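## Task

Take the yellow sponge that sits on the desk and set it on the lowest shelf of the bookcase. At the end nothing may be left in the hatched zone before the door; the coffee table may be shifted. Open the gripper and back away from the sponge at the end, and the robot must be upright, not fallen or leaning.

## Robot and tools

Robot: a Hello Robot Stretch 3 with one arm. It has a two-wheeled base (0.33 m long, 0.34 m wide), a lift that slides up a mast, and a telescoping arm that reaches out to the robot's right side. The base cannot drive sideways, so to shift the gripper forward or back you drive the base. Turns pivot about the point midway between the wheels, 0.05 m behind the front edge. With the arm pulled in and the wrist folded, a turn sweeps a 0.28 m radius; an unfolded, level wrist pokes out past that.

Frames: the base frame has its origin on the floor between the drive wheels, x forward, y left, z up. hand_pose is reported in this frame, at the point where closed fingertips meet. The odometry frame is the base frame where the scene began; heading is positive to the left, between -3.142 and 3.142.

Cameras: head_camera and nav_camera are both on the head and aim with head_pan_rad and head_tilt_rad; wrist_camera rides on the gripper. Every successful execute_actions result ends with one image per camera, taken when the call finishes. An empty actions list just returns the current state and images.

execute_actions takes actions, a list run in order. Each action may have robot, steps (integer 1 to 450 control steps, 30 per second, default 1) and until (only together with steps; ends the action early when all its conditions hold). An action with only steps just waits. robot is one command, a list of up to 8 commands run one after another, or {"stop": true}, which brakes everything and clears the queue. A command can contain:
- base: exactly one of translate_m (metres, an offset from where the base is when that command begins, forward positive, magnitude at most 1) or rotate_rad (radians, an offset, left/counter-clockwise positive, magnitude at most 3.2).
- joints: named absolute targets, each a single number. lift_m 0 to 1.1 (arm height on the mast); arm_m 0 to 0.52 (extension); wrist_yaw_rad -1.345 to 4.42 (0 along the arm, positive swings toward the front, 3.0 folded over the base); wrist_pitch_rad -1.57 to 0.451 (0 level, negative tips fingertips down); wrist_roll_rad -2.911 to 2.911 (0 fingers side by side, level); gripper_m -0.089 to 0.179 (larger is wider; the real fingertip gap is 0.007 smaller when nearly shut, 0.025 smaller when fully open, zero below 0.007); head_pan_rad -3.953 to 1.73 (0 forward, positive left, -1.57 looks along the arm); head_tilt_rad -1.53 to 0.419 (negative looks down). Unnamed joints keep their previous target.
- contact_limits: {"arm_m": effort %, 1 to 100}, the effort at which that arm motion halts; lower is gentler.
- pause_s (inside a list only): wait up to 15 seconds.
Base and joint motions in one command start together and keep running across later actions. A new command takes over immediately and discards any older queue remainder. A queued command starts only after every motion of the previous one ends "done" ("off_target" also counts for base and gripper_m); otherwise the rest is dropped. An invalid or out-of-range number rejects the whole call.

until: {"robot": {...}} with fields such as lift_m, lift_m_goal, lift_m_status, base_status, translate_m, rotate_rad, x, y, heading, queue, queue_left, refusals, or status: "ended" (true once nothing reads moving and no queue runs). Numeric tests use [op, value] with =, !=, <, <=, >, >=; statuses take a word or ["!=", "moving"]. {"any": {"status": "ended"}} fires when the first motion or queue ends. A typical safe pattern: a command plus steps 450 and until robot status ended.

Speed: the base is fast (0.30 m/s, 1.9 rad/s) only when stowed: lift_m under 0.30, arm_m under 0.03, wrist_yaw_rad over 2.54; otherwise 0.10 m/s and 0.63 rad/s.

Gripper: to grasp, command a value below the object's width; to let go, command at least 0.02 above where the pads first touched. The reading and "done" do not prove a grip; check the wrist camera. Squeezing too hard triggers a stall guard that weakens the grip; send a different value to regrip.

Wrist safety: fold or unfold the wrist only with lift_m between 0.32 and 0.95, wrist_pitch_rad -0.4 and roll near 0; once folded the lift may go down to 0.25. With wrist_yaw_rad below -0.4, keep pitch at -0.5 or lower.

Result lines: base_status and joint_status give moving, done, off_target, contact_stop, time_out, stopped, not_commanded or torque_fault; the base bracket shows progress versus goal. joint_goals, measured_speeds, motor_effort (per cent, peak in brackets), refusals, queue and queue_left appear. "refused:" and "dropped:" lines name the failing goal, counting from 0. on_its_own reports targets the robot changed itself, slack joints after a contact stop, servos switched off, loads at rest, and base tilt. lidar_m gives 12 ranges, sector 1 straight ahead, counting counter-clockwise, at 0.17 m height. wrist_depth_mm and head_depth_mm are 7x7 median depth grids. base_tilt is in degrees (forward, right).

zoom_image: camera (head_camera, nav_camera or wrist_camera) and region [x0, y0, x1, y1] in pixels of that camera's latest image, at most 504 by 504.

finished_scene: scene (1 or 2). Call it only after all motion has stopped; it is final and reports success, then gives the next task.

Avoid: pushing the arm into rigid things with the gripper above about 0.45 m, pushing again after a contact_stop, driving while holding or snagged on something fixed, and reversing into furniture; all can tip the robot. If it leans, undo the last move in small steps, free the gripper, and lower lift_m to about 0.2. Long hard pushes can shut a wrist servo off for 10 s. Also avoid dropping, slamming or knocking objects over; loose objects may get nudged now and then.

Each tool is called after ">>>" as a command line: name --argument value for each argument, lists and objects as JSON in quotes; but a table of rows of numbers goes row by row, as --pt "numbers of a row", without its own name.

## Session

>>> execute_actions --actions '[]'

Scene clock: 0.00 s.
robot.base_odometry: x=+0.000 y=+0.000 heading=+0.000 (m, m, rad; robot's odometry frame)
robot.turned_by_wheels: +0.000 (rad since the last result)
robot.turned_by_imu: +0.000 (rad since the last result)
robot.base_tilt: forward=-1.0 right=-0.8 (deg)
robot.lidar_m: 1.50 2.28 2.61 2.43 2.09 1.78 1.77 2.03 1.70 2.16 2.06 1.36
robot.head_depth_mm: 1754 1854 1844 1839 1807 1809 1527 / 1773 1894 1879 1879 1877 1864 1516 / 1789 1934 1895 1923 1888 1881 1509 / 1796 1991 1968 1951 1956 1931 1488 / 1802 2036 2010 2018 1998 1972 1492 / 1827 2074 2055 2056 2048 2044 1568 / 1846 2131 2135 2103 2097 2064 2059
robot.base_status: not_commanded
robot.joint_positions: lift_m=+0.593 arm_m=+0.002 wrist_yaw_rad=+2.874 wrist_pitch_rad=-0.580 wrist_roll_rad=-0.015 gripper_m=+0.037 head_pan_rad=+0.011 head_tilt_rad=+0.003
robot.joint_goals: lift_m=+0.593 arm_m=+0.002 wrist_yaw_rad=+2.874 wrist_pitch_rad=-0.580 wrist_roll_rad=-0.015 gripper_m=+0.037 head_pan_rad=+0.011 head_tilt_rad=+0.003
robot.joint_status: lift_m=not_commanded arm_m=not_commanded wrist_yaw_rad=not_commanded wrist_pitch_rad=not_commanded wrist_roll_rad=not_commanded gripper_m=not_commanded head_pan_rad=not_commanded head_tilt_rad=not_commanded
robot.measured_speeds: translate_m=+0.000 rotate_rad=+0.000 lift_m=+0.000 arm_m=+0.000 wrist_yaw_rad=+0.000 wrist_pitch_rad=+0.000 wrist_roll_rad=+0.000 head_pan_rad=+0.000 head_tilt_rad=+0.000
robot: refusals=0 queue=idle queue_left=0
robot.motor_effort: left_wheel=+1 right_wheel=+0 lift_m=+32 arm_m=+0 wrist_yaw_rad=+0 wrist_pitch_rad=+6 wrist_roll_rad=+1 gripper_m=+1 head_pan_rad=+1 head_tilt_rad=+2 (%)
robot.hand_pose: x=+0.0319 y=+0.0471 z=+0.5707 quat_wxyz=(+0.290, +0.693, +0.112, +0.650) (m; robot's base frame)
robot.wrist_depth_mm: - - - - - - - / - - - - - - - / - - - - - - - / - - - - - 993 938 / 930 930 930 876 865 841 813 / 815 798 - 758 738 742 730 / 712 703 - 707 669 659 656
pictures: head_camera (sideways: a quarter turn clockwise sets it upright), nav_camera (sideways: a quarter turn counterclockwise sets it upright), wrist_camera
Images, in order (width x height): head_camera 896x504, nav_camera 672x504, wrist_camera 644x364.

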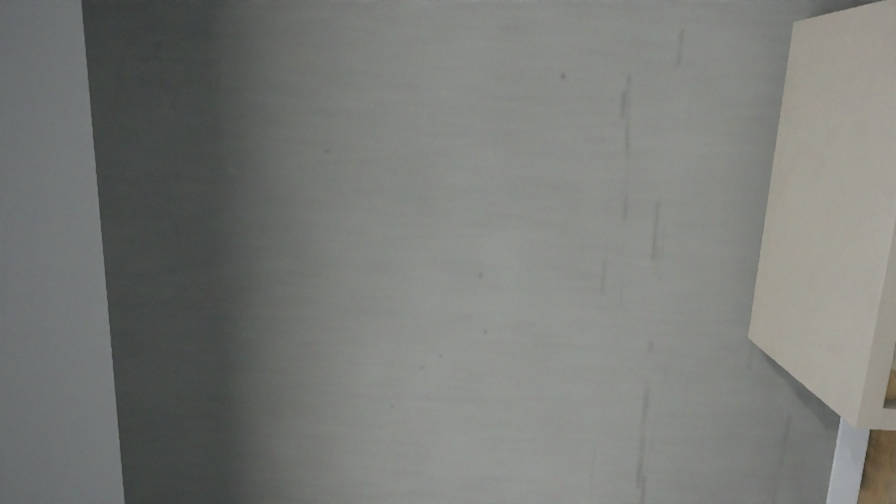

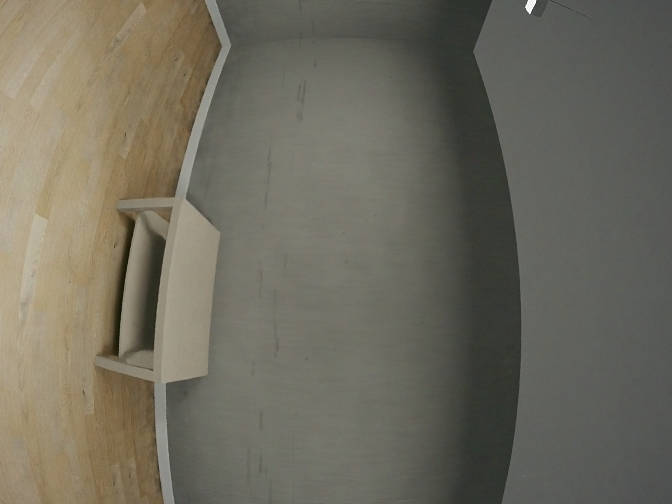

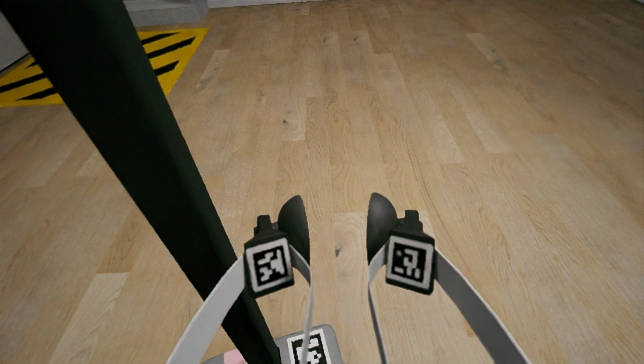

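Look around.

>>> execute_actions --actions '[{"robot":{"joints":{"head_pan_rad":-1.57,"head_tilt_rad":-0.5}},"steps":60}]'

>>> execute_actions --actions '[{"robot":{"joints":{"head_pan_rad":-3.14}},"steps":60}]'

Scene clock: 4.73 s.
robot.base_odometry: x=+0.000 y=+0.000 heading=+0.000 (m, m, rad; robot's odometry frame)
robot.turned_by_wheels: +0.000 (rad since the last result)
robot.turned_by_imu: -0.001 (rad since the last result)
robot.base_tilt: forward=-1.1 right=-0.8 (deg)
robot.lidar_m: 1.50 2.27 2.61 2.43 2.08 1.77 1.77 2.04 1.69 2.16 2.06 1.36
robot.head_depth_mm: 1732 1871 1620 2192 2066 1623 1322 / 1755 1908 1662 2228 1954 1597 1318 / 1801 1950 1708 2300 2039 1591 1314 / 1834 1943 2191 2386 2039 1588 1304 / 1882 2029 2217 2450 2028 1558 1299 / 1928 2069 2283 2457 1992 1572 1298 / 1968 2087 2004 2360 1981 1551 1285
robot.base_status: not_commanded
robot.joint_positions: lift_m=+0.593 arm_m=+0.002 wrist_yaw_rad=+2.874 wrist_pitch_rad=-0.580 wrist_roll_rad=-0.015 gripper_m=+0.037 head_pan_rad=-1.563 head_tilt_rad=-0.493
robot.joint_goals: lift_m=+0.593 arm_m=+0.002 wrist_yaw_rad=+2.874 wrist_pitch_rad=-0.580 wrist_roll_rad=-0.015 gripper_m=+0.037 head_pan_rad=-1.570 head_tilt_rad=-0.500
robot.joint_status: lift_m=not_commanded arm_m=not_commanded wrist_yaw_rad=not_commanded wrist_pitch_rad=not_commanded wrist_roll_rad=not_commanded gripper_m=not_commanded head_pan_rad=done head_tilt_rad=done
robot.measured_speeds: translate_m=+0.000 rotate_rad=+0.000 lift_m=+0.000 arm_m=+0.000 wrist_yaw_rad=+0.000 wrist_pitch_rad=+0.000 wrist_roll_rad=+0.000 head_pan_rad=+0.000 head_tilt_rad=+0.000
robot: refusals=0 queue=done queue_left=0
robot.motor_effort: left_wheel=+0(1) right_wheel=+1(1) lift_m=+32(32) arm_m=+0(0) wrist_yaw_rad=+0(0) wrist_pitch_rad=+6(6) wrist_roll_rad=+0(0) gripper_m=+0(1) head_pan_rad=-3(41) head_tilt_rad=-2(20) (%)
robot.hand_pose: x=+0.0319 y=+0.0471 z=+0.5707 quat_wxyz=(+0.290, +0.693, +0.112, +0.650) (m; robot's base frame)
robot.wrist_depth_mm: - - - - - - - / - - - - - - - / - - - - - - - / - - - - - 993 938 / 933 910 928 881 858 834 817 / 821 788 - 768 726 747 732 / 712 708 - 689 674 662 649
pictures: head_camera (sideways: a quarter turn clockwise sets it upright), nav_camera (sideways: a quarter turn counterclockwise sets it upright), wrist_camera
Images, in order (width x height): head_camera 896x504, nav_camera 672x504, wrist_camera 644x364.

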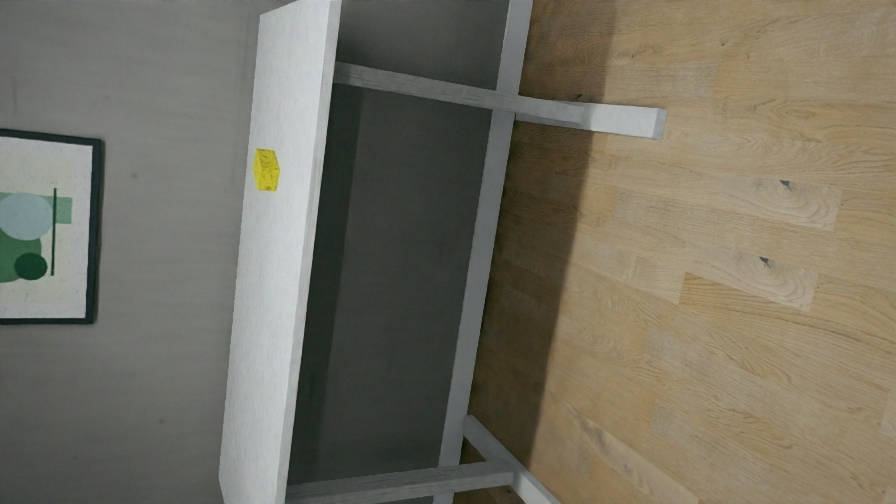

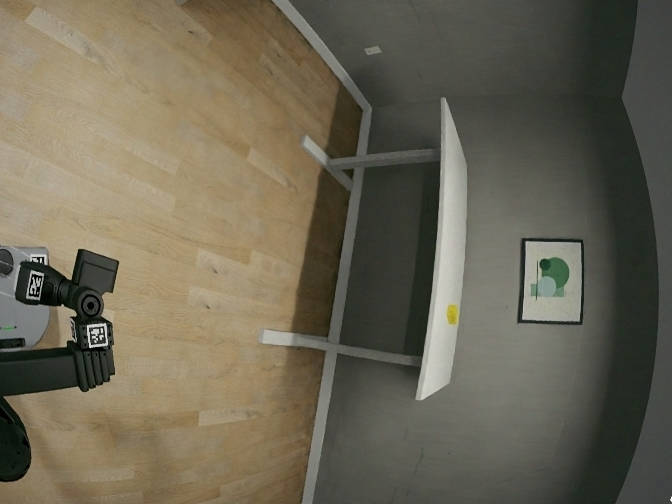

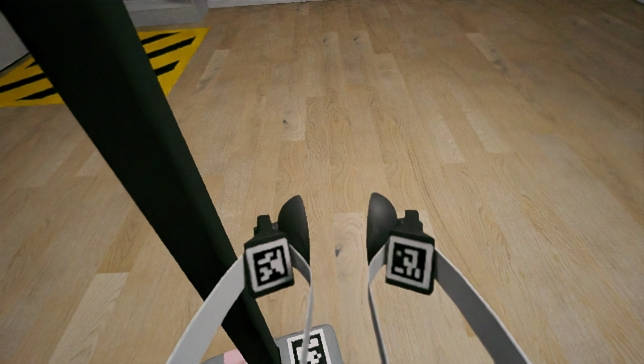

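Scene clock: 6.73 s.
robot.base_odometry: x=+0.000 y=+0.000 heading=+0.000 (m, m, rad; robot's odometry frame)
robot.turned_by_wheels: +0.000 (rad since the last result)
robot.turned_by_imu: -0.001 (rad since the last result)
robot.base_tilt: forward=-1.0 right=-0.9 (deg)
robot.lidar_m: 1.50 2.29 2.60 2.43 2.08 1.78 1.78 2.03 1.69 2.16 2.06 1.36
robot.head_depth_mm: 1436 1531 1642 1812 1958 1618 1329 / 1462 1565 1716 1860 1975 1594 1316 / 1484 1620 1746 1887 2029 1577 1315 / 1521 1650 1787 1965 2034 1592 1307 / 1557 1695 1847 2016 1984 1578 1299 / 1607 1737 1890 2101 2005 1568 1296 / 1623 1768 1958 2175 1987 1563 1293
robot.base_status: not_commanded
robot.joint_positions: lift_m=+0.593 arm_m=+0.002 wrist_yaw_rad=+2.874 wrist_pitch_rad=-0.580 wrist_roll_rad=-0.015 gripper_m=+0.037 head_pan_rad=-3.133 head_tilt_rad=-0.494
robot.joint_goals: lift_m=+0.593 arm_m=+0.002 wrist_yaw_rad=+2.874 wrist_pitch_rad=-0.580 wrist_roll_rad=-0.015 gripper_m=+0.037 head_pan_rad=-3.140 head_tilt_rad=-0.500
robot.joint_status: lift_m=not_commanded arm_m=not_commanded wrist_yaw_rad=not_commanded wrist_pitch_rad=not_commanded wrist_roll_rad=not_commanded gripper_m=not_commanded head_pan_rad=done head_tilt_rad=done
robot.measured_speeds: translate_m=+0.000 rotate_rad=+0.000 lift_m=+0.000 arm_m=+0.000 wrist_yaw_rad=+0.000 wrist_pitch_rad=+0.000 wrist_roll_rad=+0.000 head_pan_rad=+0.000 head_tilt_rad=+0.000
robot: refusals=0 queue=done queue_left=0
robot.motor_effort: left_wheel=+0(0) right_wheel=+1(0) lift_m=+32(32) arm_m=+0(0) wrist_yaw_rad=-1(1) wrist_pitch_rad=+6(6) wrist_roll_rad=+0(0) gripper_m=-1(0) head_pan_rad=-4(40) head_tilt_rad=-2(2) (%)
robot.hand_pose: x=+0.0319 y=+0.0471 z=+0.5707 quat_wxyz=(+0.290, +0.693, +0.112, +0.650) (m; robot's base frame)
robot.wrist_depth_mm: - - - - - - - / - - - - - - - / - - - - - - - / - - - - 998 988 975 / 920 918 932 862 874 840 823 / 808 798 - 762 745 741 722 / 721 712 - 697 670 653 656
pictures: head_camera (sideways: a quarter turn clockwise sets it upright), nav_camera (sideways: a quarter turn counterclockwise sets it upright), wrist_camera
Images, in order (width x height): head_camera 896x504, nav_camera 672x504, wrist_camera 644x364.

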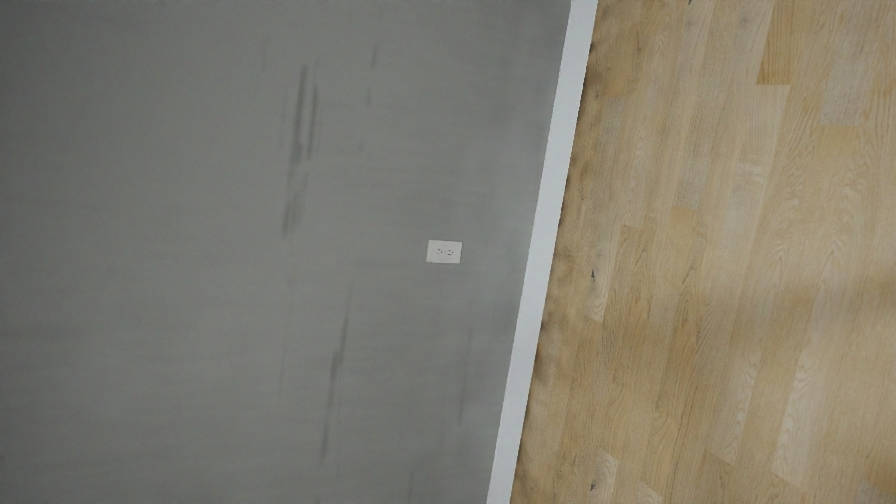

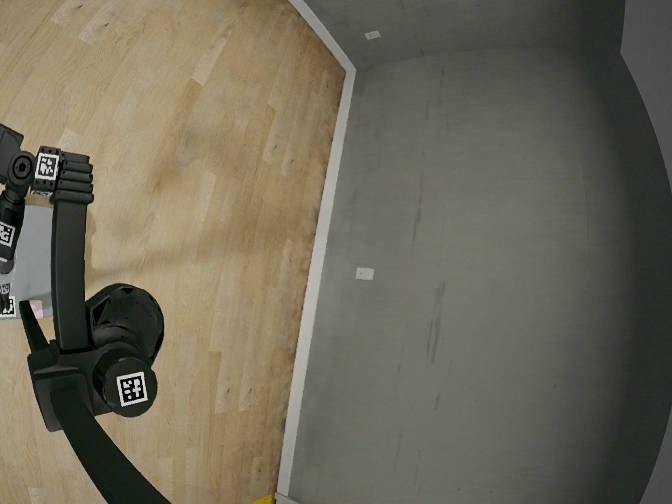

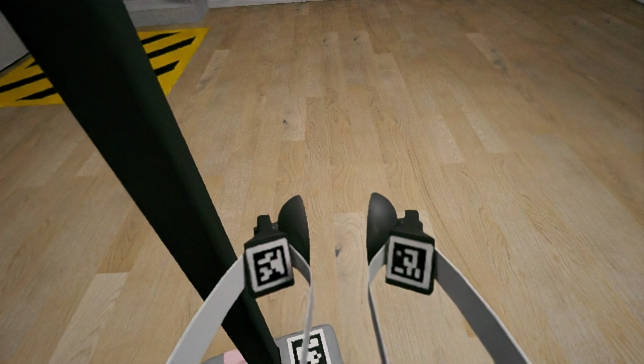

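>>> execute_actions --actions '[{"robot":{"joints":{"head_pan_rad":1.57}},"steps":120}]'

Scene clock: 12.10 s.
robot.base_odometry: x=+0.000 y=+0.000 heading=+0.000 (m, m, rad; robot's odometry frame)
robot.turned_by_wheels: +0.000 (rad since the last result)
robot.turned_by_imu: -0.002 (rad since the last result)
robot.base_tilt: forward=-1.1 right=-0.8 (deg)
robot.lidar_m: 1.50 2.27 2.61 2.42 2.08 1.78 1.78 2.03 1.69 2.15 2.05 1.36
robot.head_depth_mm: 2128 2240 2447 2602 2066 1608 1327 / 2147 2274 2515 2680 2063 1598 1317 / 2197 2358 2573 2682 2032 1594 1310 / 2234 2394 2604 2763 2009 1584 1303 / 2266 2401 2592 2640 2011 1572 1295 / 2312 2503 2686 2634 1990 1562 1289 / 2369 2534 2718 2737 1984 1569 1284
robot.base_status: not_commanded
robot.joint_positions: lift_m=+0.593 arm_m=+0.002 wrist_yaw_rad=+2.874 wrist_pitch_rad=-0.580 wrist_roll_rad=-0.015 gripper_m=+0.037 head_pan_rad=+1.563 head_tilt_rad=-0.494
robot.joint_goals: lift_m=+0.593 arm_m=+0.002 wrist_yaw_rad=+2.874 wrist_pitch_rad=-0.580 wrist_roll_rad=-0.015 gripper_m=+0.037 head_pan_rad=+1.570 head_tilt_rad=-0.500
robot.joint_status: lift_m=not_commanded arm_m=not_commanded wrist_yaw_rad=not_commanded wrist_pitch_rad=not_commanded wrist_roll_rad=not_commanded gripper_m=not_commanded head_pan_rad=done head_tilt_rad=done
robot.measured_speeds: translate_m=+0.000 rotate_rad=+0.000 lift_m=+0.000 arm_m=+0.000 wrist_yaw_rad=+0.000 wrist_pitch_rad=+0.000 wrist_roll_rad=+0.000 head_pan_rad=+0.000 head_tilt_rad=+0.000
robot: refusals=0 queue=done queue_left=0
robot.motor_effort: left_wheel=+0(1) right_wheel=+1(0) lift_m=+32(32) arm_m=+0(0) wrist_yaw_rad=+0(1) wrist_pitch_rad=+6(6) wrist_roll_rad=+0(1) gripper_m=+0(2) head_pan_rad=+5(41) head_tilt_rad=-2(2) (%)
robot.hand_pose: x=+0.0319 y=+0.0471 z=+0.5707 quat_wxyz=(+0.290, +0.693, +0.112, +0.650) (m; robot's base frame)
robot.wrist_depth_mm: - - - - - - - / - - - - - - - / - - - - - - - / - - - - - 981 960 / 932 903 929 878 871 851 821 / 812 787 - 766 736 741 730 / 716 706 - 700 674 654 641
pictures: head_camera (sideways: a quarter turn clockwise sets it upright), nav_camera (sideways: a quarter turn counterclockwise sets it upright), wrist_camera
Images, in order (width x height): head_camera 896x504, nav_camera 672x504, wrist_camera 644x364.

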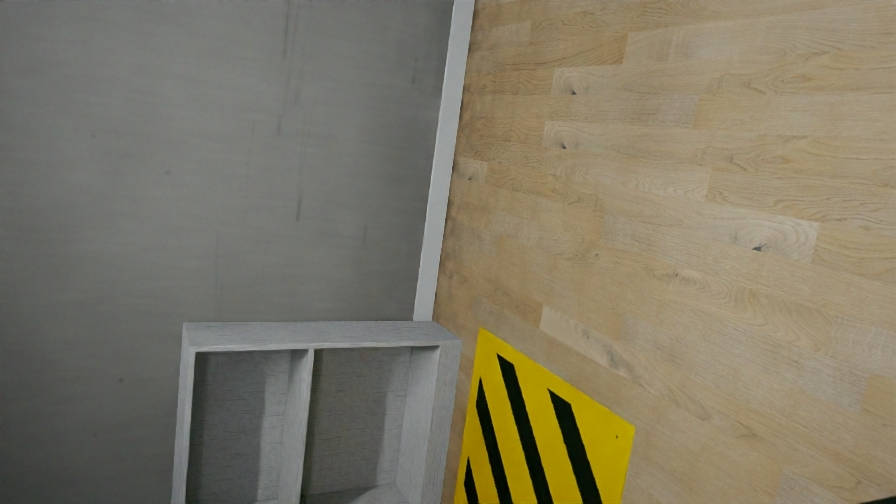

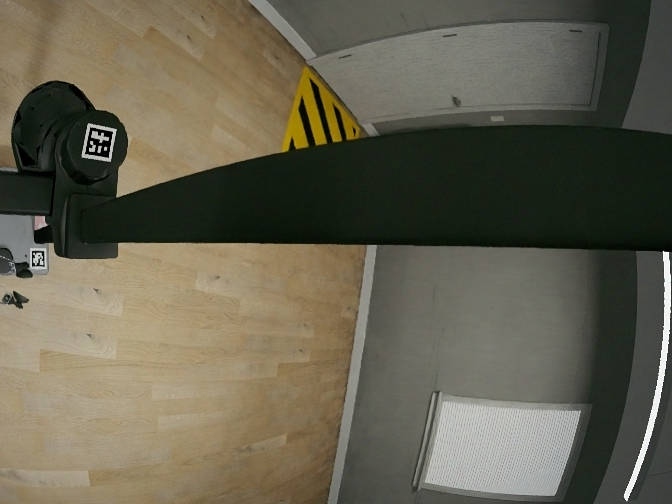

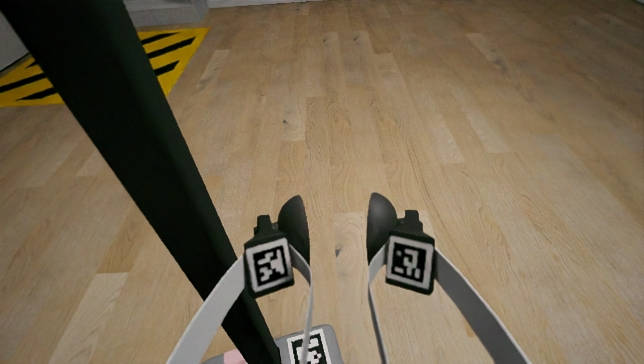

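>>> execute_actions --actions '[{"robot":[{"base":{"rotate_rad":-1.57},"joints":{"head_pan_rad":-1.57,"head_tilt_rad":-0.4}},{"base":{"translate_m":0.8}},{"base":{"rotate_rad":1.57}},{"base":{"translate_m":0.3},"joints":{"lift_m":0.9,"wrist_yaw_rad":0,"wrist_pitch_rad":-0.4,"gripper_m":0.15}}],"steps":900,"until":{"robot":{"status":"ended"}}}]'

action 0: "steps" must be a whole number from 1 to 450, written without a decimal point, got 900

>>> execute_actions --actions '[{"robot":[{"base":{"rotate_rad":-1.57},"joints":{"head_pan_rad":-1.57,"head_tilt_rad":-0.4}},{"base":{"translate_m":0.8}},{"base":{"rotate_rad":1.57}},{"base":{"translate_m":0.3},"joints":{"lift_m":0.9,"wrist_yaw_rad":0,"wrist_pitch_rad":-0.4,"gripper_m":0.15}}],"steps":450,"until":{"robot":{"status":"ended"}}},{"steps":450,"until":{"robot":{"status":"ended"}}}]'

Scene clock: 41.40 s.
robot.base_odometry: x=+0.301 y=-0.800 heading=+0.000 (m, m, rad; robot's odometry frame)
robot.turned_by_wheels: +0.000 (rad since the last result)
robot.turned_by_imu: -0.009 (rad since the last result)
robot.base_tilt: forward=-1.1 right=-0.8 (deg)
robot.lidar_m: 0.97 0.99 2.91 3.24 2.65 2.26 2.26 1.72 1.14 1.46 1.21 1.50
robot.head_depth_mm: 1158 1251 1329 948 744 1645 1453 / 1191 1281 1351 945 1583 1698 1403 / 1210 1309 1391 932 1621 1718 1485 / 1245 1340 1404 918 1683 1721 - / 1297 1378 1440 906 1720 1710 1369 / 1316 1401 1475 897 1789 1679 1368 / 1341 1437 1507 886 1335 1459 1364
robot.base_status: done (translate_m +0.3000 of +0.3000)
robot.joint_positions: lift_m=+0.900 arm_m=+0.002 wrist_yaw_rad=+0.003 wrist_pitch_rad=-0.418 wrist_roll_rad=-0.015 gripper_m=+0.150 head_pan_rad=-1.563 head_tilt_rad=-0.408
robot.joint_goals: lift_m=+0.900 arm_m=+0.002 wrist_yaw_rad=+0.000 wrist_pitch_rad=-0.400 wrist_roll_rad=-0.015 gripper_m=+0.150 head_pan_rad=-1.570 head_tilt_rad=-0.400
robot.joint_status: lift_m=done arm_m=not_commanded wrist_yaw_rad=done wrist_pitch_rad=done wrist_roll_rad=not_commanded gripper_m=done head_pan_rad=done head_tilt_rad=done
robot.measured_speeds: translate_m=+0.000 rotate_rad=+0.000 lift_m=+0.000 arm_m=+0.000 wrist_yaw_rad=+0.000 wrist_pitch_rad=+0.000 wrist_roll_rad=+0.000 head_pan_rad=+0.000 head_tilt_rad=+0.000
robot: refusals=0 queue=done queue_left=0
robot.motor_effort: left_wheel=-2(7) right_wheel=+2(5) lift_m=+39(38) arm_m=+0(0) wrist_yaw_rad=-3(5) wrist_pitch_rad=+9(9) wrist_roll_rad=+0(0) gripper_m=-1(85) head_pan_rad=-3(41) head_tilt_rad=+3(11) (%)
robot.hand_pose: x=-0.0209 y=-0.3713 z=+0.9124 quat_wxyz=(+0.697, +0.149, -0.686, -0.145) (m; robot's base frame)
robot.wrist_depth_mm: 591 522 484 440 406 376 347 / - - - - - - - / - - - - - - - / - - - - - - - / - - - - - - - / - - - - - - 963 / - - - - - - -
pictures: head_camera (sideways: a quarter turn clockwise sets it upright), nav_camera (sideways: a quarter turn counterclockwise sets it upright), wrist_camera
Images, in order (width x height): head_camera 896x504, nav_camera 672x504, wrist_camera 644x364.

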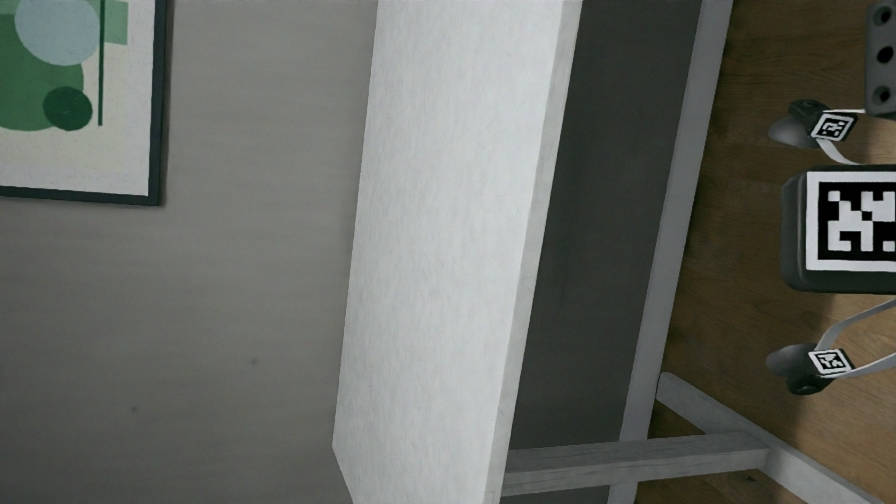

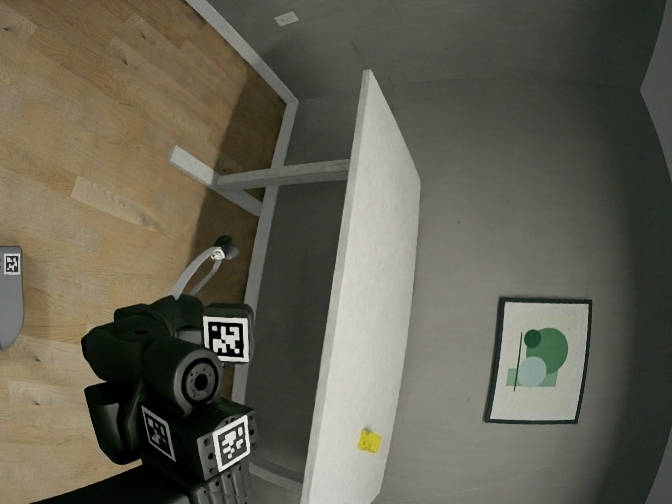

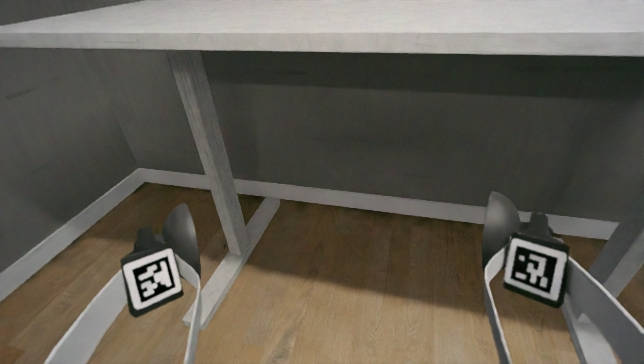

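>>> execute_actions --actions '[{"robot":{"base":{"translate_m":-0.55},"joints":{"lift_m":1.08,"head_tilt_rad":-0.2}},"steps":450,"until":{"robot":{"status":"ended"}}}]'

Scene clock: 51.40 s.
robot.base_odometry: x=-0.249 y=-0.800 heading=+0.000 (m, m, rad; robot's odometry frame)
robot.turned_by_wheels: +0.000 (rad since the last result)
robot.turned_by_imu: -0.001 (rad since the last result)
robot.base_tilt: forward=-1.1 right=-0.8 (deg)
robot.lidar_m: 1.51 2.02 3.42 3.19 2.03 1.74 1.73 1.56 0.86 1.33 1.47 2.03
robot.head_depth_mm: 1123 1166 1197 1238 - - - / 1150 1185 1231 1259 - - - / 1180 1220 1252 1294 - - - / 1182 1220 1282 1337 - 587 - / 1215 1252 1314 1365 865 629 1535 / 1248 1275 1353 1390 908 673 1556 / 1270 1308 1388 1421 895 665 1586
robot.base_status: done (translate_m -0.5500 of -0.5500)
robot.joint_positions: lift_m=+1.080 arm_m=+0.002 wrist_yaw_rad=+0.002 wrist_pitch_rad=-0.418 wrist_roll_rad=-0.015 gripper_m=+0.150 head_pan_rad=-1.563 head_tilt_rad=-0.211
robot.joint_goals: lift_m=+1.080 arm_m=+0.002 wrist_yaw_rad=+0.000 wrist_pitch_rad=-0.400 wrist_roll_rad=-0.015 gripper_m=+0.150 head_pan_rad=-1.570 head_tilt_rad=-0.200
robot.joint_status: lift_m=done arm_m=not_commanded wrist_yaw_rad=done wrist_pitch_rad=done wrist_roll_rad=not_commanded gripper_m=done head_pan_rad=done head_tilt_rad=done
robot.measured_speeds: translate_m=+0.000 rotate_rad=+0.000 lift_m=+0.000 arm_m=+0.000 wrist_yaw_rad=+0.000 wrist_pitch_rad=+0.000 wrist_roll_rad=+0.000 head_pan_rad=+0.000 head_tilt_rad=+0.000
robot: refusals=0 queue=done queue_left=0
robot.motor_effort: left_wheel=-2(6) right_wheel=+2(3) lift_m=+38(38) arm_m=+0(0) wrist_yaw_rad=-4(3) wrist_pitch_rad=+9(9) wrist_roll_rad=+1(1) gripper_m=+1(2) head_pan_rad=-4(4) head_tilt_rad=+4(15) (%)
robot.hand_pose: x=-0.0210 y=-0.3714 z=+1.0924 quat_wxyz=(+0.697, +0.149, -0.686, -0.145) (m; robot's base frame)
robot.wrist_depth_mm: - - - - 992 919 871 / 998 928 895 836 806 852 925 / 650 632 613 590 567 557 - / 548 499 462 453 441 435 - / - - - - 383 368 373 / - - - - - - - / - - - - - - -
pictures: head_camera (sideways: a quarter turn clockwise sets it upright), nav_camera (sideways: a quarter turn counterclockwise sets it upright), wrist_camera
Images, in order (width x height): head_camera 896x504, nav_camera 672x504, wrist_camera 644x364.

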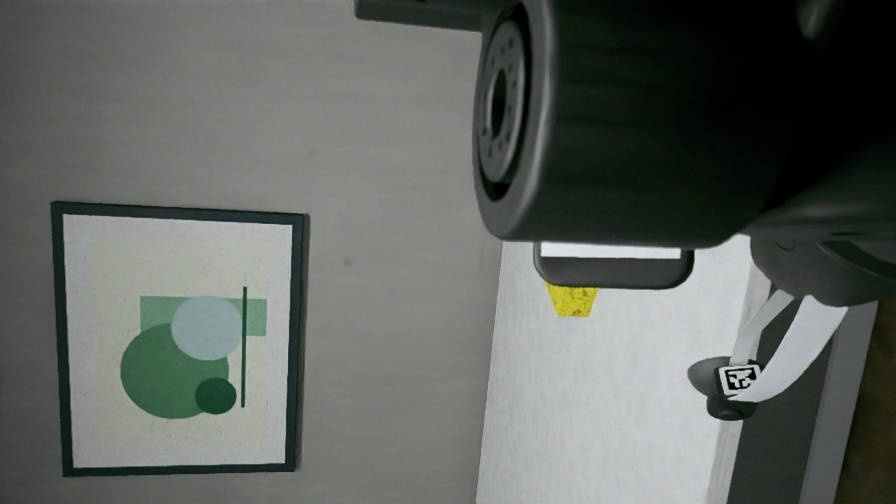

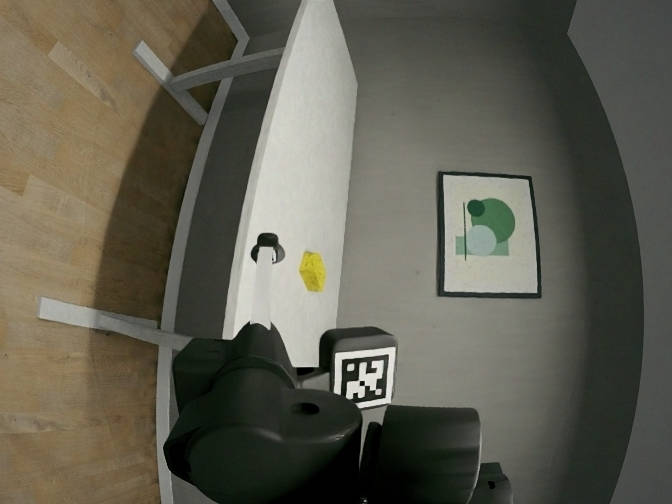

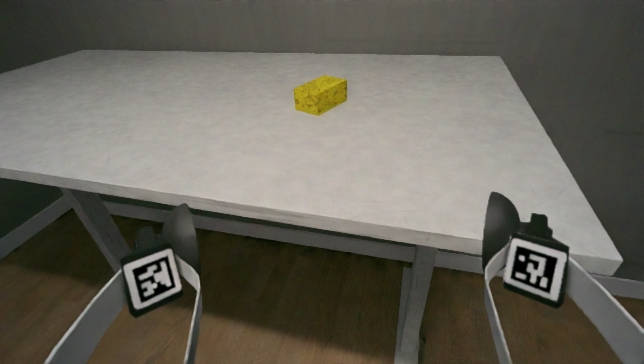

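>>> execute_actions --actions '[{"robot":{"base":{"translate_m":0.03},"joints":{"arm_m":0.4}},"steps":450,"until":{"robot":{"status":"ended"}}}]'

Scene clock: 59.73 s.
robot.base_odometry: x=-0.219 y=-0.800 heading=+0.000 (m, m, rad; robot's odometry frame)
robot.turned_by_wheels: +0.000 (rad since the last result)
robot.turned_by_imu: -0.002 (rad since the last result)
robot.base_tilt: forward=-1.1 right=-0.9 (deg)
robot.lidar_m: 1.48 1.99 3.41 3.20 2.06 1.76 1.76 1.57 0.87 1.34 1.46 2.00
robot.head_depth_mm: 1129 1161 1191 1262 961 631 1390 / 1147 1194 1222 1285 948 625 915 / 1176 1211 1256 - 935 625 1456 / 1192 1223 1295 - 850 619 1487 / 1222 1251 1325 1363 916 640 1520 / 1253 1288 1346 1398 906 644 1554 / 1281 1328 1399 1427 893 664 1603
robot.base_status: done (translate_m +0.0300 of +0.0300)
robot.joint_positions: lift_m=+1.080 arm_m=+0.400 wrist_yaw_rad=+0.001 wrist_pitch_rad=-0.418 wrist_roll_rad=-0.015 gripper_m=+0.150 head_pan_rad=-1.563 head_tilt_rad=-0.211
robot.joint_goals: lift_m=+1.080 arm_m=+0.400 wrist_yaw_rad=+0.000 wrist_pitch_rad=-0.400 wrist_roll_rad=-0.015 gripper_m=+0.150 head_pan_rad=-1.570 head_tilt_rad=-0.200
robot.joint_status: lift_m=done arm_m=done wrist_yaw_rad=done wrist_pitch_rad=done wrist_roll_rad=not_commanded gripper_m=done head_pan_rad=done head_tilt_rad=done
robot.measured_speeds: translate_m=+0.000 rotate_rad=+0.000 lift_m=+0.000 arm_m=+0.000 wrist_yaw_rad=+0.000 wrist_pitch_rad=+0.000 wrist_roll_rad=+0.000 head_pan_rad=+0.000 head_tilt_rad=+0.000
robot: refusals=0 queue=done queue_left=0
robot.motor_effort: left_wheel=-2(4) right_wheel=+2(5) lift_m=+38(38) arm_m=+2(3) wrist_yaw_rad=-2(3) wrist_pitch_rad=+8(9) wrist_roll_rad=+0(1) gripper_m=+0(1) head_pan_rad=-3(3) head_tilt_rad=+3(4) (%)
robot.hand_pose: x=-0.0212 y=-0.7690 z=+1.0924 quat_wxyz=(+0.697, +0.149, -0.686, -0.145) (m; robot's base frame)
robot.wrist_depth_mm: 865 785 728 691 637 595 556 / 908 860 797 734 696 644 602 / 650 625 598 585 560 549 530 / 484 479 462 450 438 428 416 / 388 397 368 312 350 361 345 / 323 - 310 305 300 288 298 / 287 273 269 264 260 256 252
pictures: head_camera (sideways: a quarter turn clockwise sets it upright), nav_camera (sideways: a quarter turn counterclockwise sets it upright), wrist_camera
Images, in order (width x height): head_camera 896x504, nav_camera 672x504, wrist_camera 644x364.

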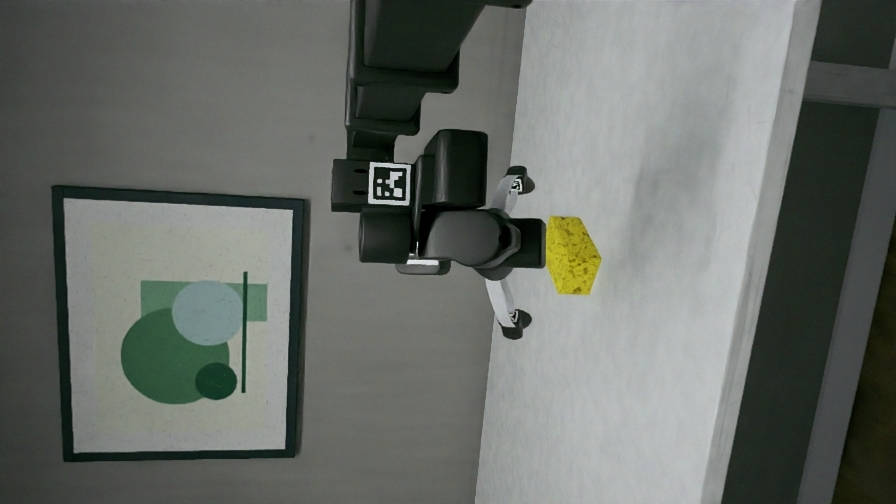

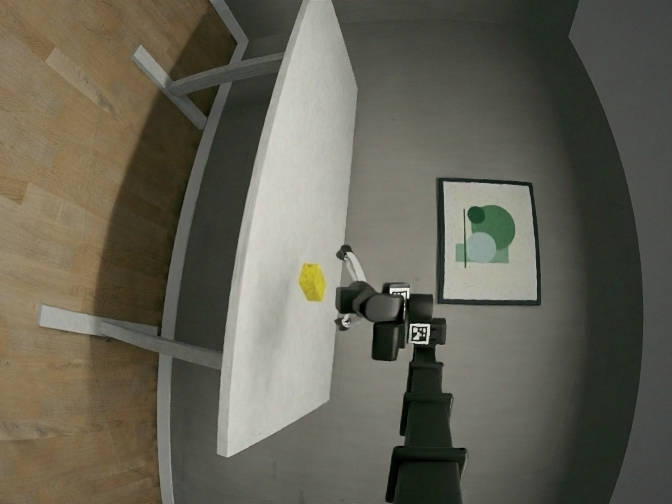

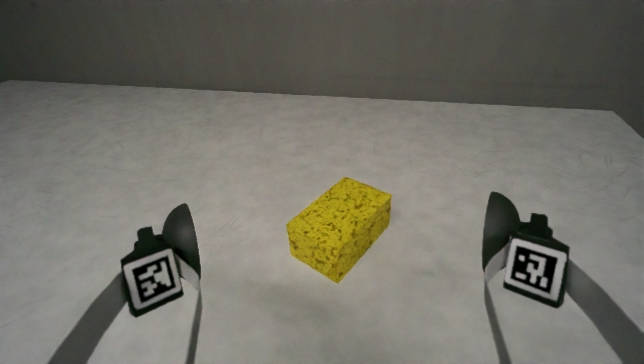

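>>> execute_actions --actions '[{"robot":{"joints":{"arm_m":0.5,"lift_m":1.0}},"steps":450,"until":{"robot":{"status":"ended"}}}]'

Scene clock: 64.20 s.
robot.base_odometry: x=-0.219 y=-0.800 heading=+0.000 (m, m, rad; robot's odometry frame)
robot.turned_by_wheels: +0.000 (rad since the last result)
robot.turned_by_imu: -0.001 (rad since the last result)
robot.base_tilt: forward=-1.1 right=-0.8 (deg)
robot.lidar_m: 1.48 1.99 3.42 3.23 2.06 1.76 1.76 1.57 0.87 1.34 1.46 2.00
robot.head_depth_mm: 1128 1168 1206 1237 - 577 1383 / 1154 1192 1239 1262 830 626 917 / 1175 1209 1259 1284 872 624 1455 / 1190 1227 1294 1331 829 619 1498 / 1223 1252 1315 1376 911 642 1524 / 1254 1281 1355 1393 908 642 1553 / 1285 1325 1393 1437 895 665 1611
robot.base_status: done (translate_m +0.0300 of +0.0300)
robot.joint_positions: lift_m=+1.000 arm_m=+0.500 wrist_yaw_rad=+0.001 wrist_pitch_rad=-0.418 wrist_roll_rad=-0.015 gripper_m=+0.150 head_pan_rad=-1.563 head_tilt_rad=-0.211
robot.joint_goals: lift_m=+1.000 arm_m=+0.500 wrist_yaw_rad=+0.000 wrist_pitch_rad=-0.400 wrist_roll_rad=-0.015 gripper_m=+0.150 head_pan_rad=-1.570 head_tilt_rad=-0.200
robot.joint_status: lift_m=done arm_m=done wrist_yaw_rad=done wrist_pitch_rad=done wrist_roll_rad=not_commanded gripper_m=done head_pan_rad=done head_tilt_rad=done
robot.measured_speeds: translate_m=+0.000 rotate_rad=+0.000 lift_m=+0.000 arm_m=+0.000 wrist_yaw_rad=+0.000 wrist_pitch_rad=+0.000 wrist_roll_rad=+0.000 head_pan_rad=+0.000 head_tilt_rad=+0.000
robot: refusals=0 queue=done queue_left=0
robot.motor_effort: left_wheel=-2(2) right_wheel=+2(2) lift_m=+25(38) arm_m=+3(3) wrist_yaw_rad=+0(2) wrist_pitch_rad=+8(9) wrist_roll_rad=+0(0) gripper_m=-1(0) head_pan_rad=-4(4) head_tilt_rad=+4(4) (%)
robot.hand_pose: x=-0.0212 y=-0.8690 z=+1.0129 quat_wxyz=(+0.697, +0.149, -0.686, -0.145) (m; robot's base frame)
robot.wrist_depth_mm: 728 684 628 589 549 515 482 / 672 636 599 572 543 531 500 / 445 430 413 398 386 376 364 / 334 324 318 297 298 293 286 / 266 272 255 187 226 246 236 / 223 - 209 168 202 197 205 / 194 187 185 178 179 177 174
pictures: head_camera (sideways: a quarter turn clockwise sets it upright), nav_camera (sideways: a quarter turn counterclockwise sets it upright), wrist_camera
Images, in order (width x height): head_camera 896x504, nav_camera 672x504, wrist_camera 644x364.

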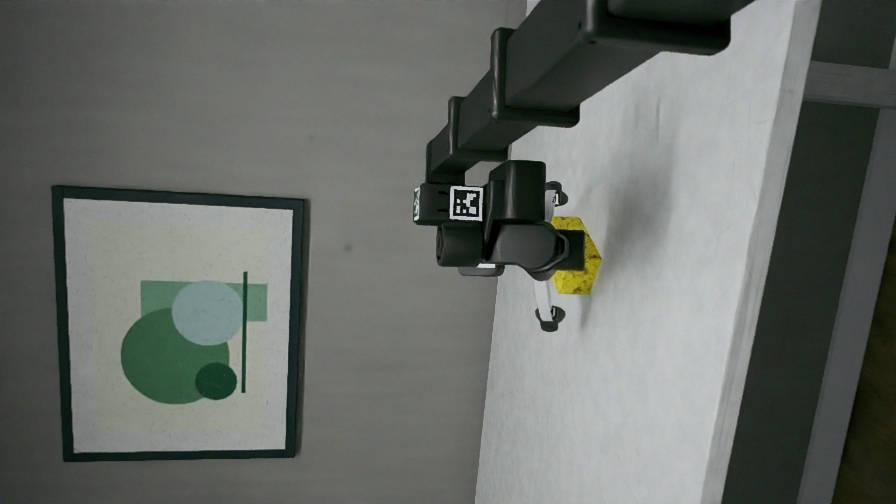

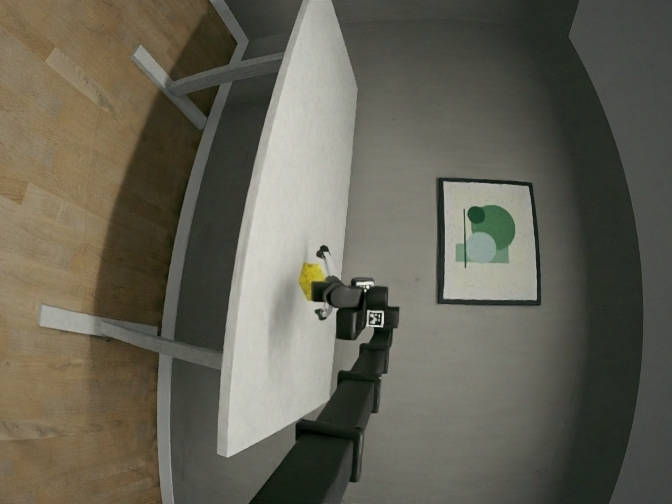

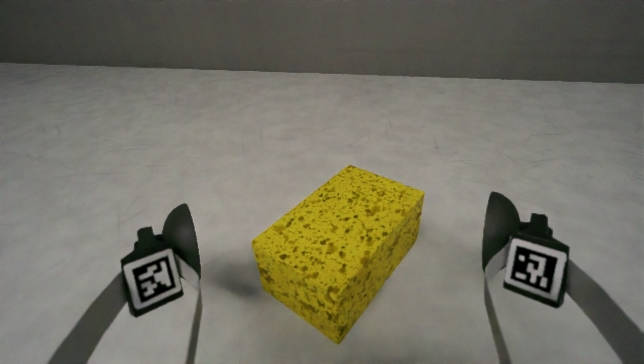

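Lower a bit more, extend fully, close.

>>> execute_actions --actions '[{"robot":[{"joints":{"arm_m":0.52,"lift_m":0.96}},{"joints":{"gripper_m":0.0}},{"joints":{"lift_m":1.08}},{"joints":{"arm_m":0.0}}],"steps":450,"until":{"robot":{"status":"ended"}}}]'

Scene clock: 77.40 s.
robot.base_odometry: x=-0.219 y=-0.800 heading=+0.000 (m, m, rad; robot's odometry frame)
robot.turned_by_wheels: +0.000 (rad since the last result)
robot.turned_by_imu: -0.004 (rad since the last result)
robot.base_tilt: forward=-1.1 right=-0.8 (deg)
robot.lidar_m: 1.48 1.99 3.41 3.23 2.07 1.76 1.76 1.57 0.87 1.34 1.45 2.00
robot.head_depth_mm: 1130 1169 1204 1240 - - - / 1153 1200 1238 1264 - - - / 1173 1214 1252 1303 - - - / 1194 1221 1284 1331 - 338 - / 1226 1257 1331 1351 913 676 1524 / 1249 1292 1353 1401 912 640 1567 / 1282 1328 1394 1428 897 667 1591
robot.base_status: done (translate_m +0.0300 of +0.0300)
robot.joint_positions: lift_m=+1.080 arm_m=+0.002 wrist_yaw_rad=+0.001 wrist_pitch_rad=-0.416 wrist_roll_rad=-0.015 gripper_m=+0.004 head_pan_rad=-1.563 head_tilt_rad=-0.211
robot.joint_goals: lift_m=+1.080 arm_m=+0.000 wrist_yaw_rad=+0.000 wrist_pitch_rad=-0.400 wrist_roll_rad=-0.015 gripper_m=+0.003 head_pan_rad=-1.570 head_tilt_rad=-0.200
robot.joint_status: lift_m=done arm_m=done wrist_yaw_rad=done wrist_pitch_rad=done wrist_roll_rad=not_commanded gripper_m=done head_pan_rad=done head_tilt_rad=done
robot.measured_speeds: translate_m=+0.000 rotate_rad=+0.000 lift_m=+0.000 arm_m=+0.000 wrist_yaw_rad=+0.000 wrist_pitch_rad=+0.000 wrist_roll_rad=+0.000 head_pan_rad=+0.000 head_tilt_rad=+0.000
robot: refusals=0 queue=done queue_left=0
robot.motor_effort: left_wheel=-1(2) right_wheel=+1(2) lift_m=+38(40) arm_m=-2(2) wrist_yaw_rad=-2(3) wrist_pitch_rad=+8(9) wrist_roll_rad=+0(0) gripper_m=-21(99) head_pan_rad=-3(3) head_tilt_rad=+4(4) (%)
robot.hand_pose: x=-0.0212 y=-0.3720 z=+1.0930 quat_wxyz=(+0.697, +0.148, -0.686, -0.145) (m; robot's base frame)
robot.wrist_depth_mm: - - - - 988 916 875 / - 936 905 860 817 847 928 / 666 631 613 585 562 554 - / - 501 464 161 288 431 467 / - - - 141 132 360 346 / - - - 161 - - - / - - - - - - -
pictures: head_camera (sideways: a quarter turn clockwise sets it upright), nav_camera (sideways: a quarter turn counterclockwise sets it upright), wrist_camera
Images, in order (width x height): head_camera 896x504, nav_camera 672x504, wrist_camera 644x364.

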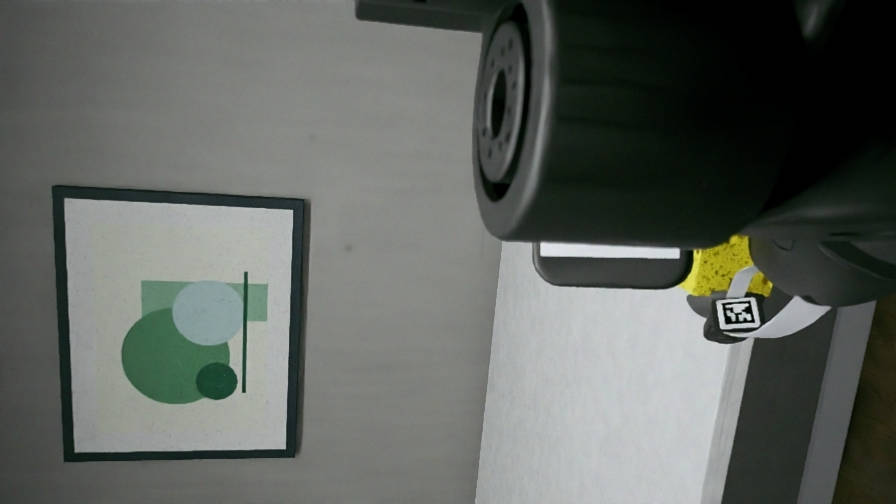

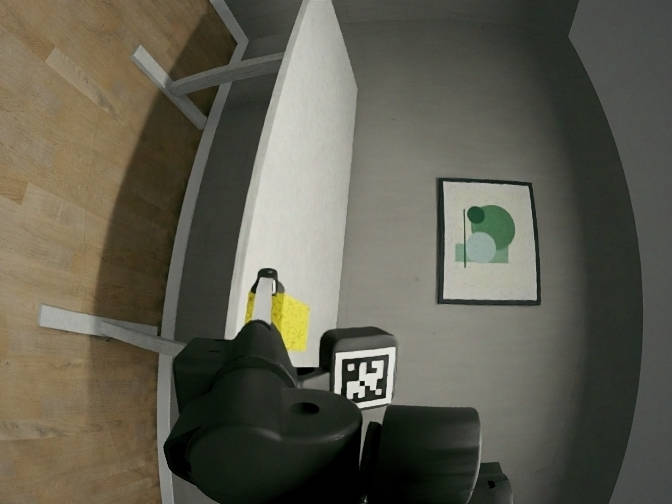

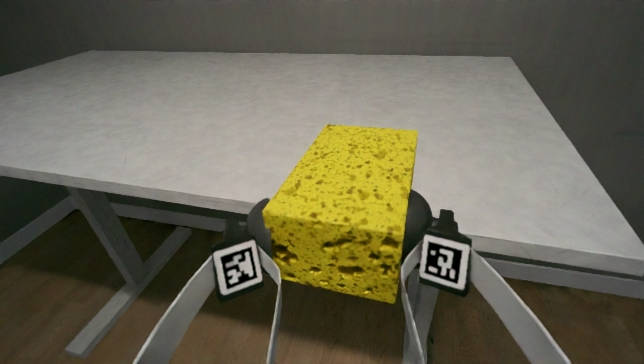

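>>> execute_actions --actions '[{"robot":[{"base":{"rotate_rad":1.57},"joints":{"lift_m":0.5}},{"base":{"translate_m":1.0}},{"base":{"translate_m":1.0}},{"base":{"rotate_rad":1.57}}],"steps":450,"until":{"robot":{"status":"ended"}}},{"steps":450,"until":{"robot":{"status":"ended"}}},{"robot":{"joints":{"head_tilt_rad":-0.6}},"steps":30}]'

Scene clock: 114.53 s.
robot.base_odometry: x=-0.218 y=+1.200 heading=+3.125 (m, m, rad; robot's odometry frame)
robot.turned_by_wheels: +3.125 (rad since the last result)
robot.turned_by_imu: +3.113 (rad since the last result)
robot.base_tilt: forward=-0.8 right=+0.8 (deg)
robot.lidar_m: 1.32 1.48 2.38 2.82 2.22 1.88 2.44 1.80 1.49 1.23 1.57 1.30
robot.head_depth_mm: 1194 1314 1442 1607 1748 1490 1245 / 1209 1329 1466 1636 1785 1467 1246 / 1233 1354 1509 1685 1805 1465 1230 / 1250 1376 1532 1724 1794 1455 738 / 1279 1333 1422 1660 1662 1449 1224 / 1305 1393 1490 1739 1676 1443 1217 / 1331 1405 1531 1775 1677 1431 1210
robot.base_status: moving (rotate_rad +1.5549 of +1.5700)
robot.joint_positions: lift_m=+0.500 arm_m=+0.002 wrist_yaw_rad=+0.001 wrist_pitch_rad=-0.416 wrist_roll_rad=-0.015 gripper_m=+0.004 head_pan_rad=-1.563 head_tilt_rad=-0.592
robot.joint_goals: lift_m=+0.500 arm_m=+0.000 wrist_yaw_rad=+0.000 wrist_pitch_rad=-0.400 wrist_roll_rad=-0.015 gripper_m=+0.003 head_pan_rad=-1.570 head_tilt_rad=-0.600
robot.joint_status: lift_m=done arm_m=done wrist_yaw_rad=done wrist_pitch_rad=done wrist_roll_rad=not_commanded gripper_m=done head_pan_rad=done head_tilt_rad=done
robot.measured_speeds: translate_m=+0.000 rotate_rad=+0.184 lift_m=+0.000 arm_m=+0.000 wrist_yaw_rad=+0.000 wrist_pitch_rad=+0.000 wrist_roll_rad=+0.000 head_pan_rad=+0.000 head_tilt_rad=+0.000
robot: refusals=0 queue=done queue_left=0
robot.motor_effort: left_wheel=-2(6) right_wheel=+2(4) lift_m=+25(39) arm_m=-2(2) wrist_yaw_rad=-3(2) wrist_pitch_rad=+7(8) wrist_roll_rad=+0(0) gripper_m=-21(21) head_pan_rad=-3(3) head_tilt_rad=-2(19) (%)
robot.hand_pose: x=-0.0212 y=-0.3719 z=+0.5134 quat_wxyz=(+0.697, +0.148, -0.686, -0.145) (m; robot's base frame)
robot.wrist_depth_mm: - - - - - - - / - - - - - - - / - - - - - - - / - - - 161 582 - - / 960 955 936 141 133 880 844 / 791 797 748 161 703 720 726 / 685 672 663 663 640 638 630
pictures: head_camera (sideways: a quarter turn clockwise sets it upright), nav_camera (sideways: a quarter turn counterclockwise sets it upright), wrist_camera
Images, in order (width x height): head_camera 896x504, nav_camera 672x504, wrist_camera 644x364.

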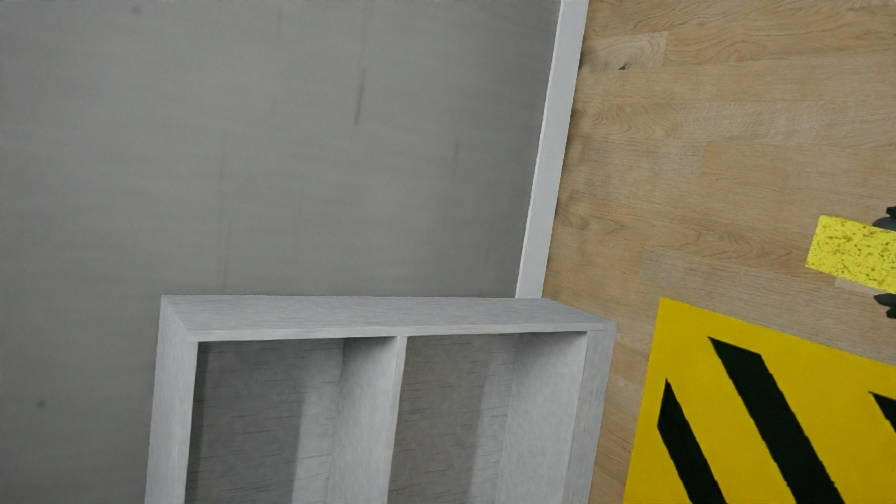

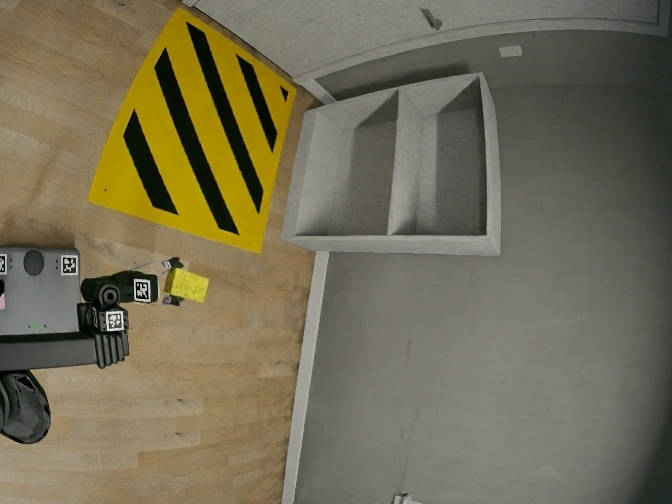

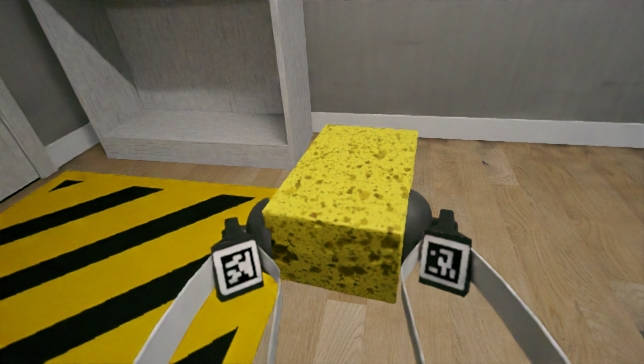

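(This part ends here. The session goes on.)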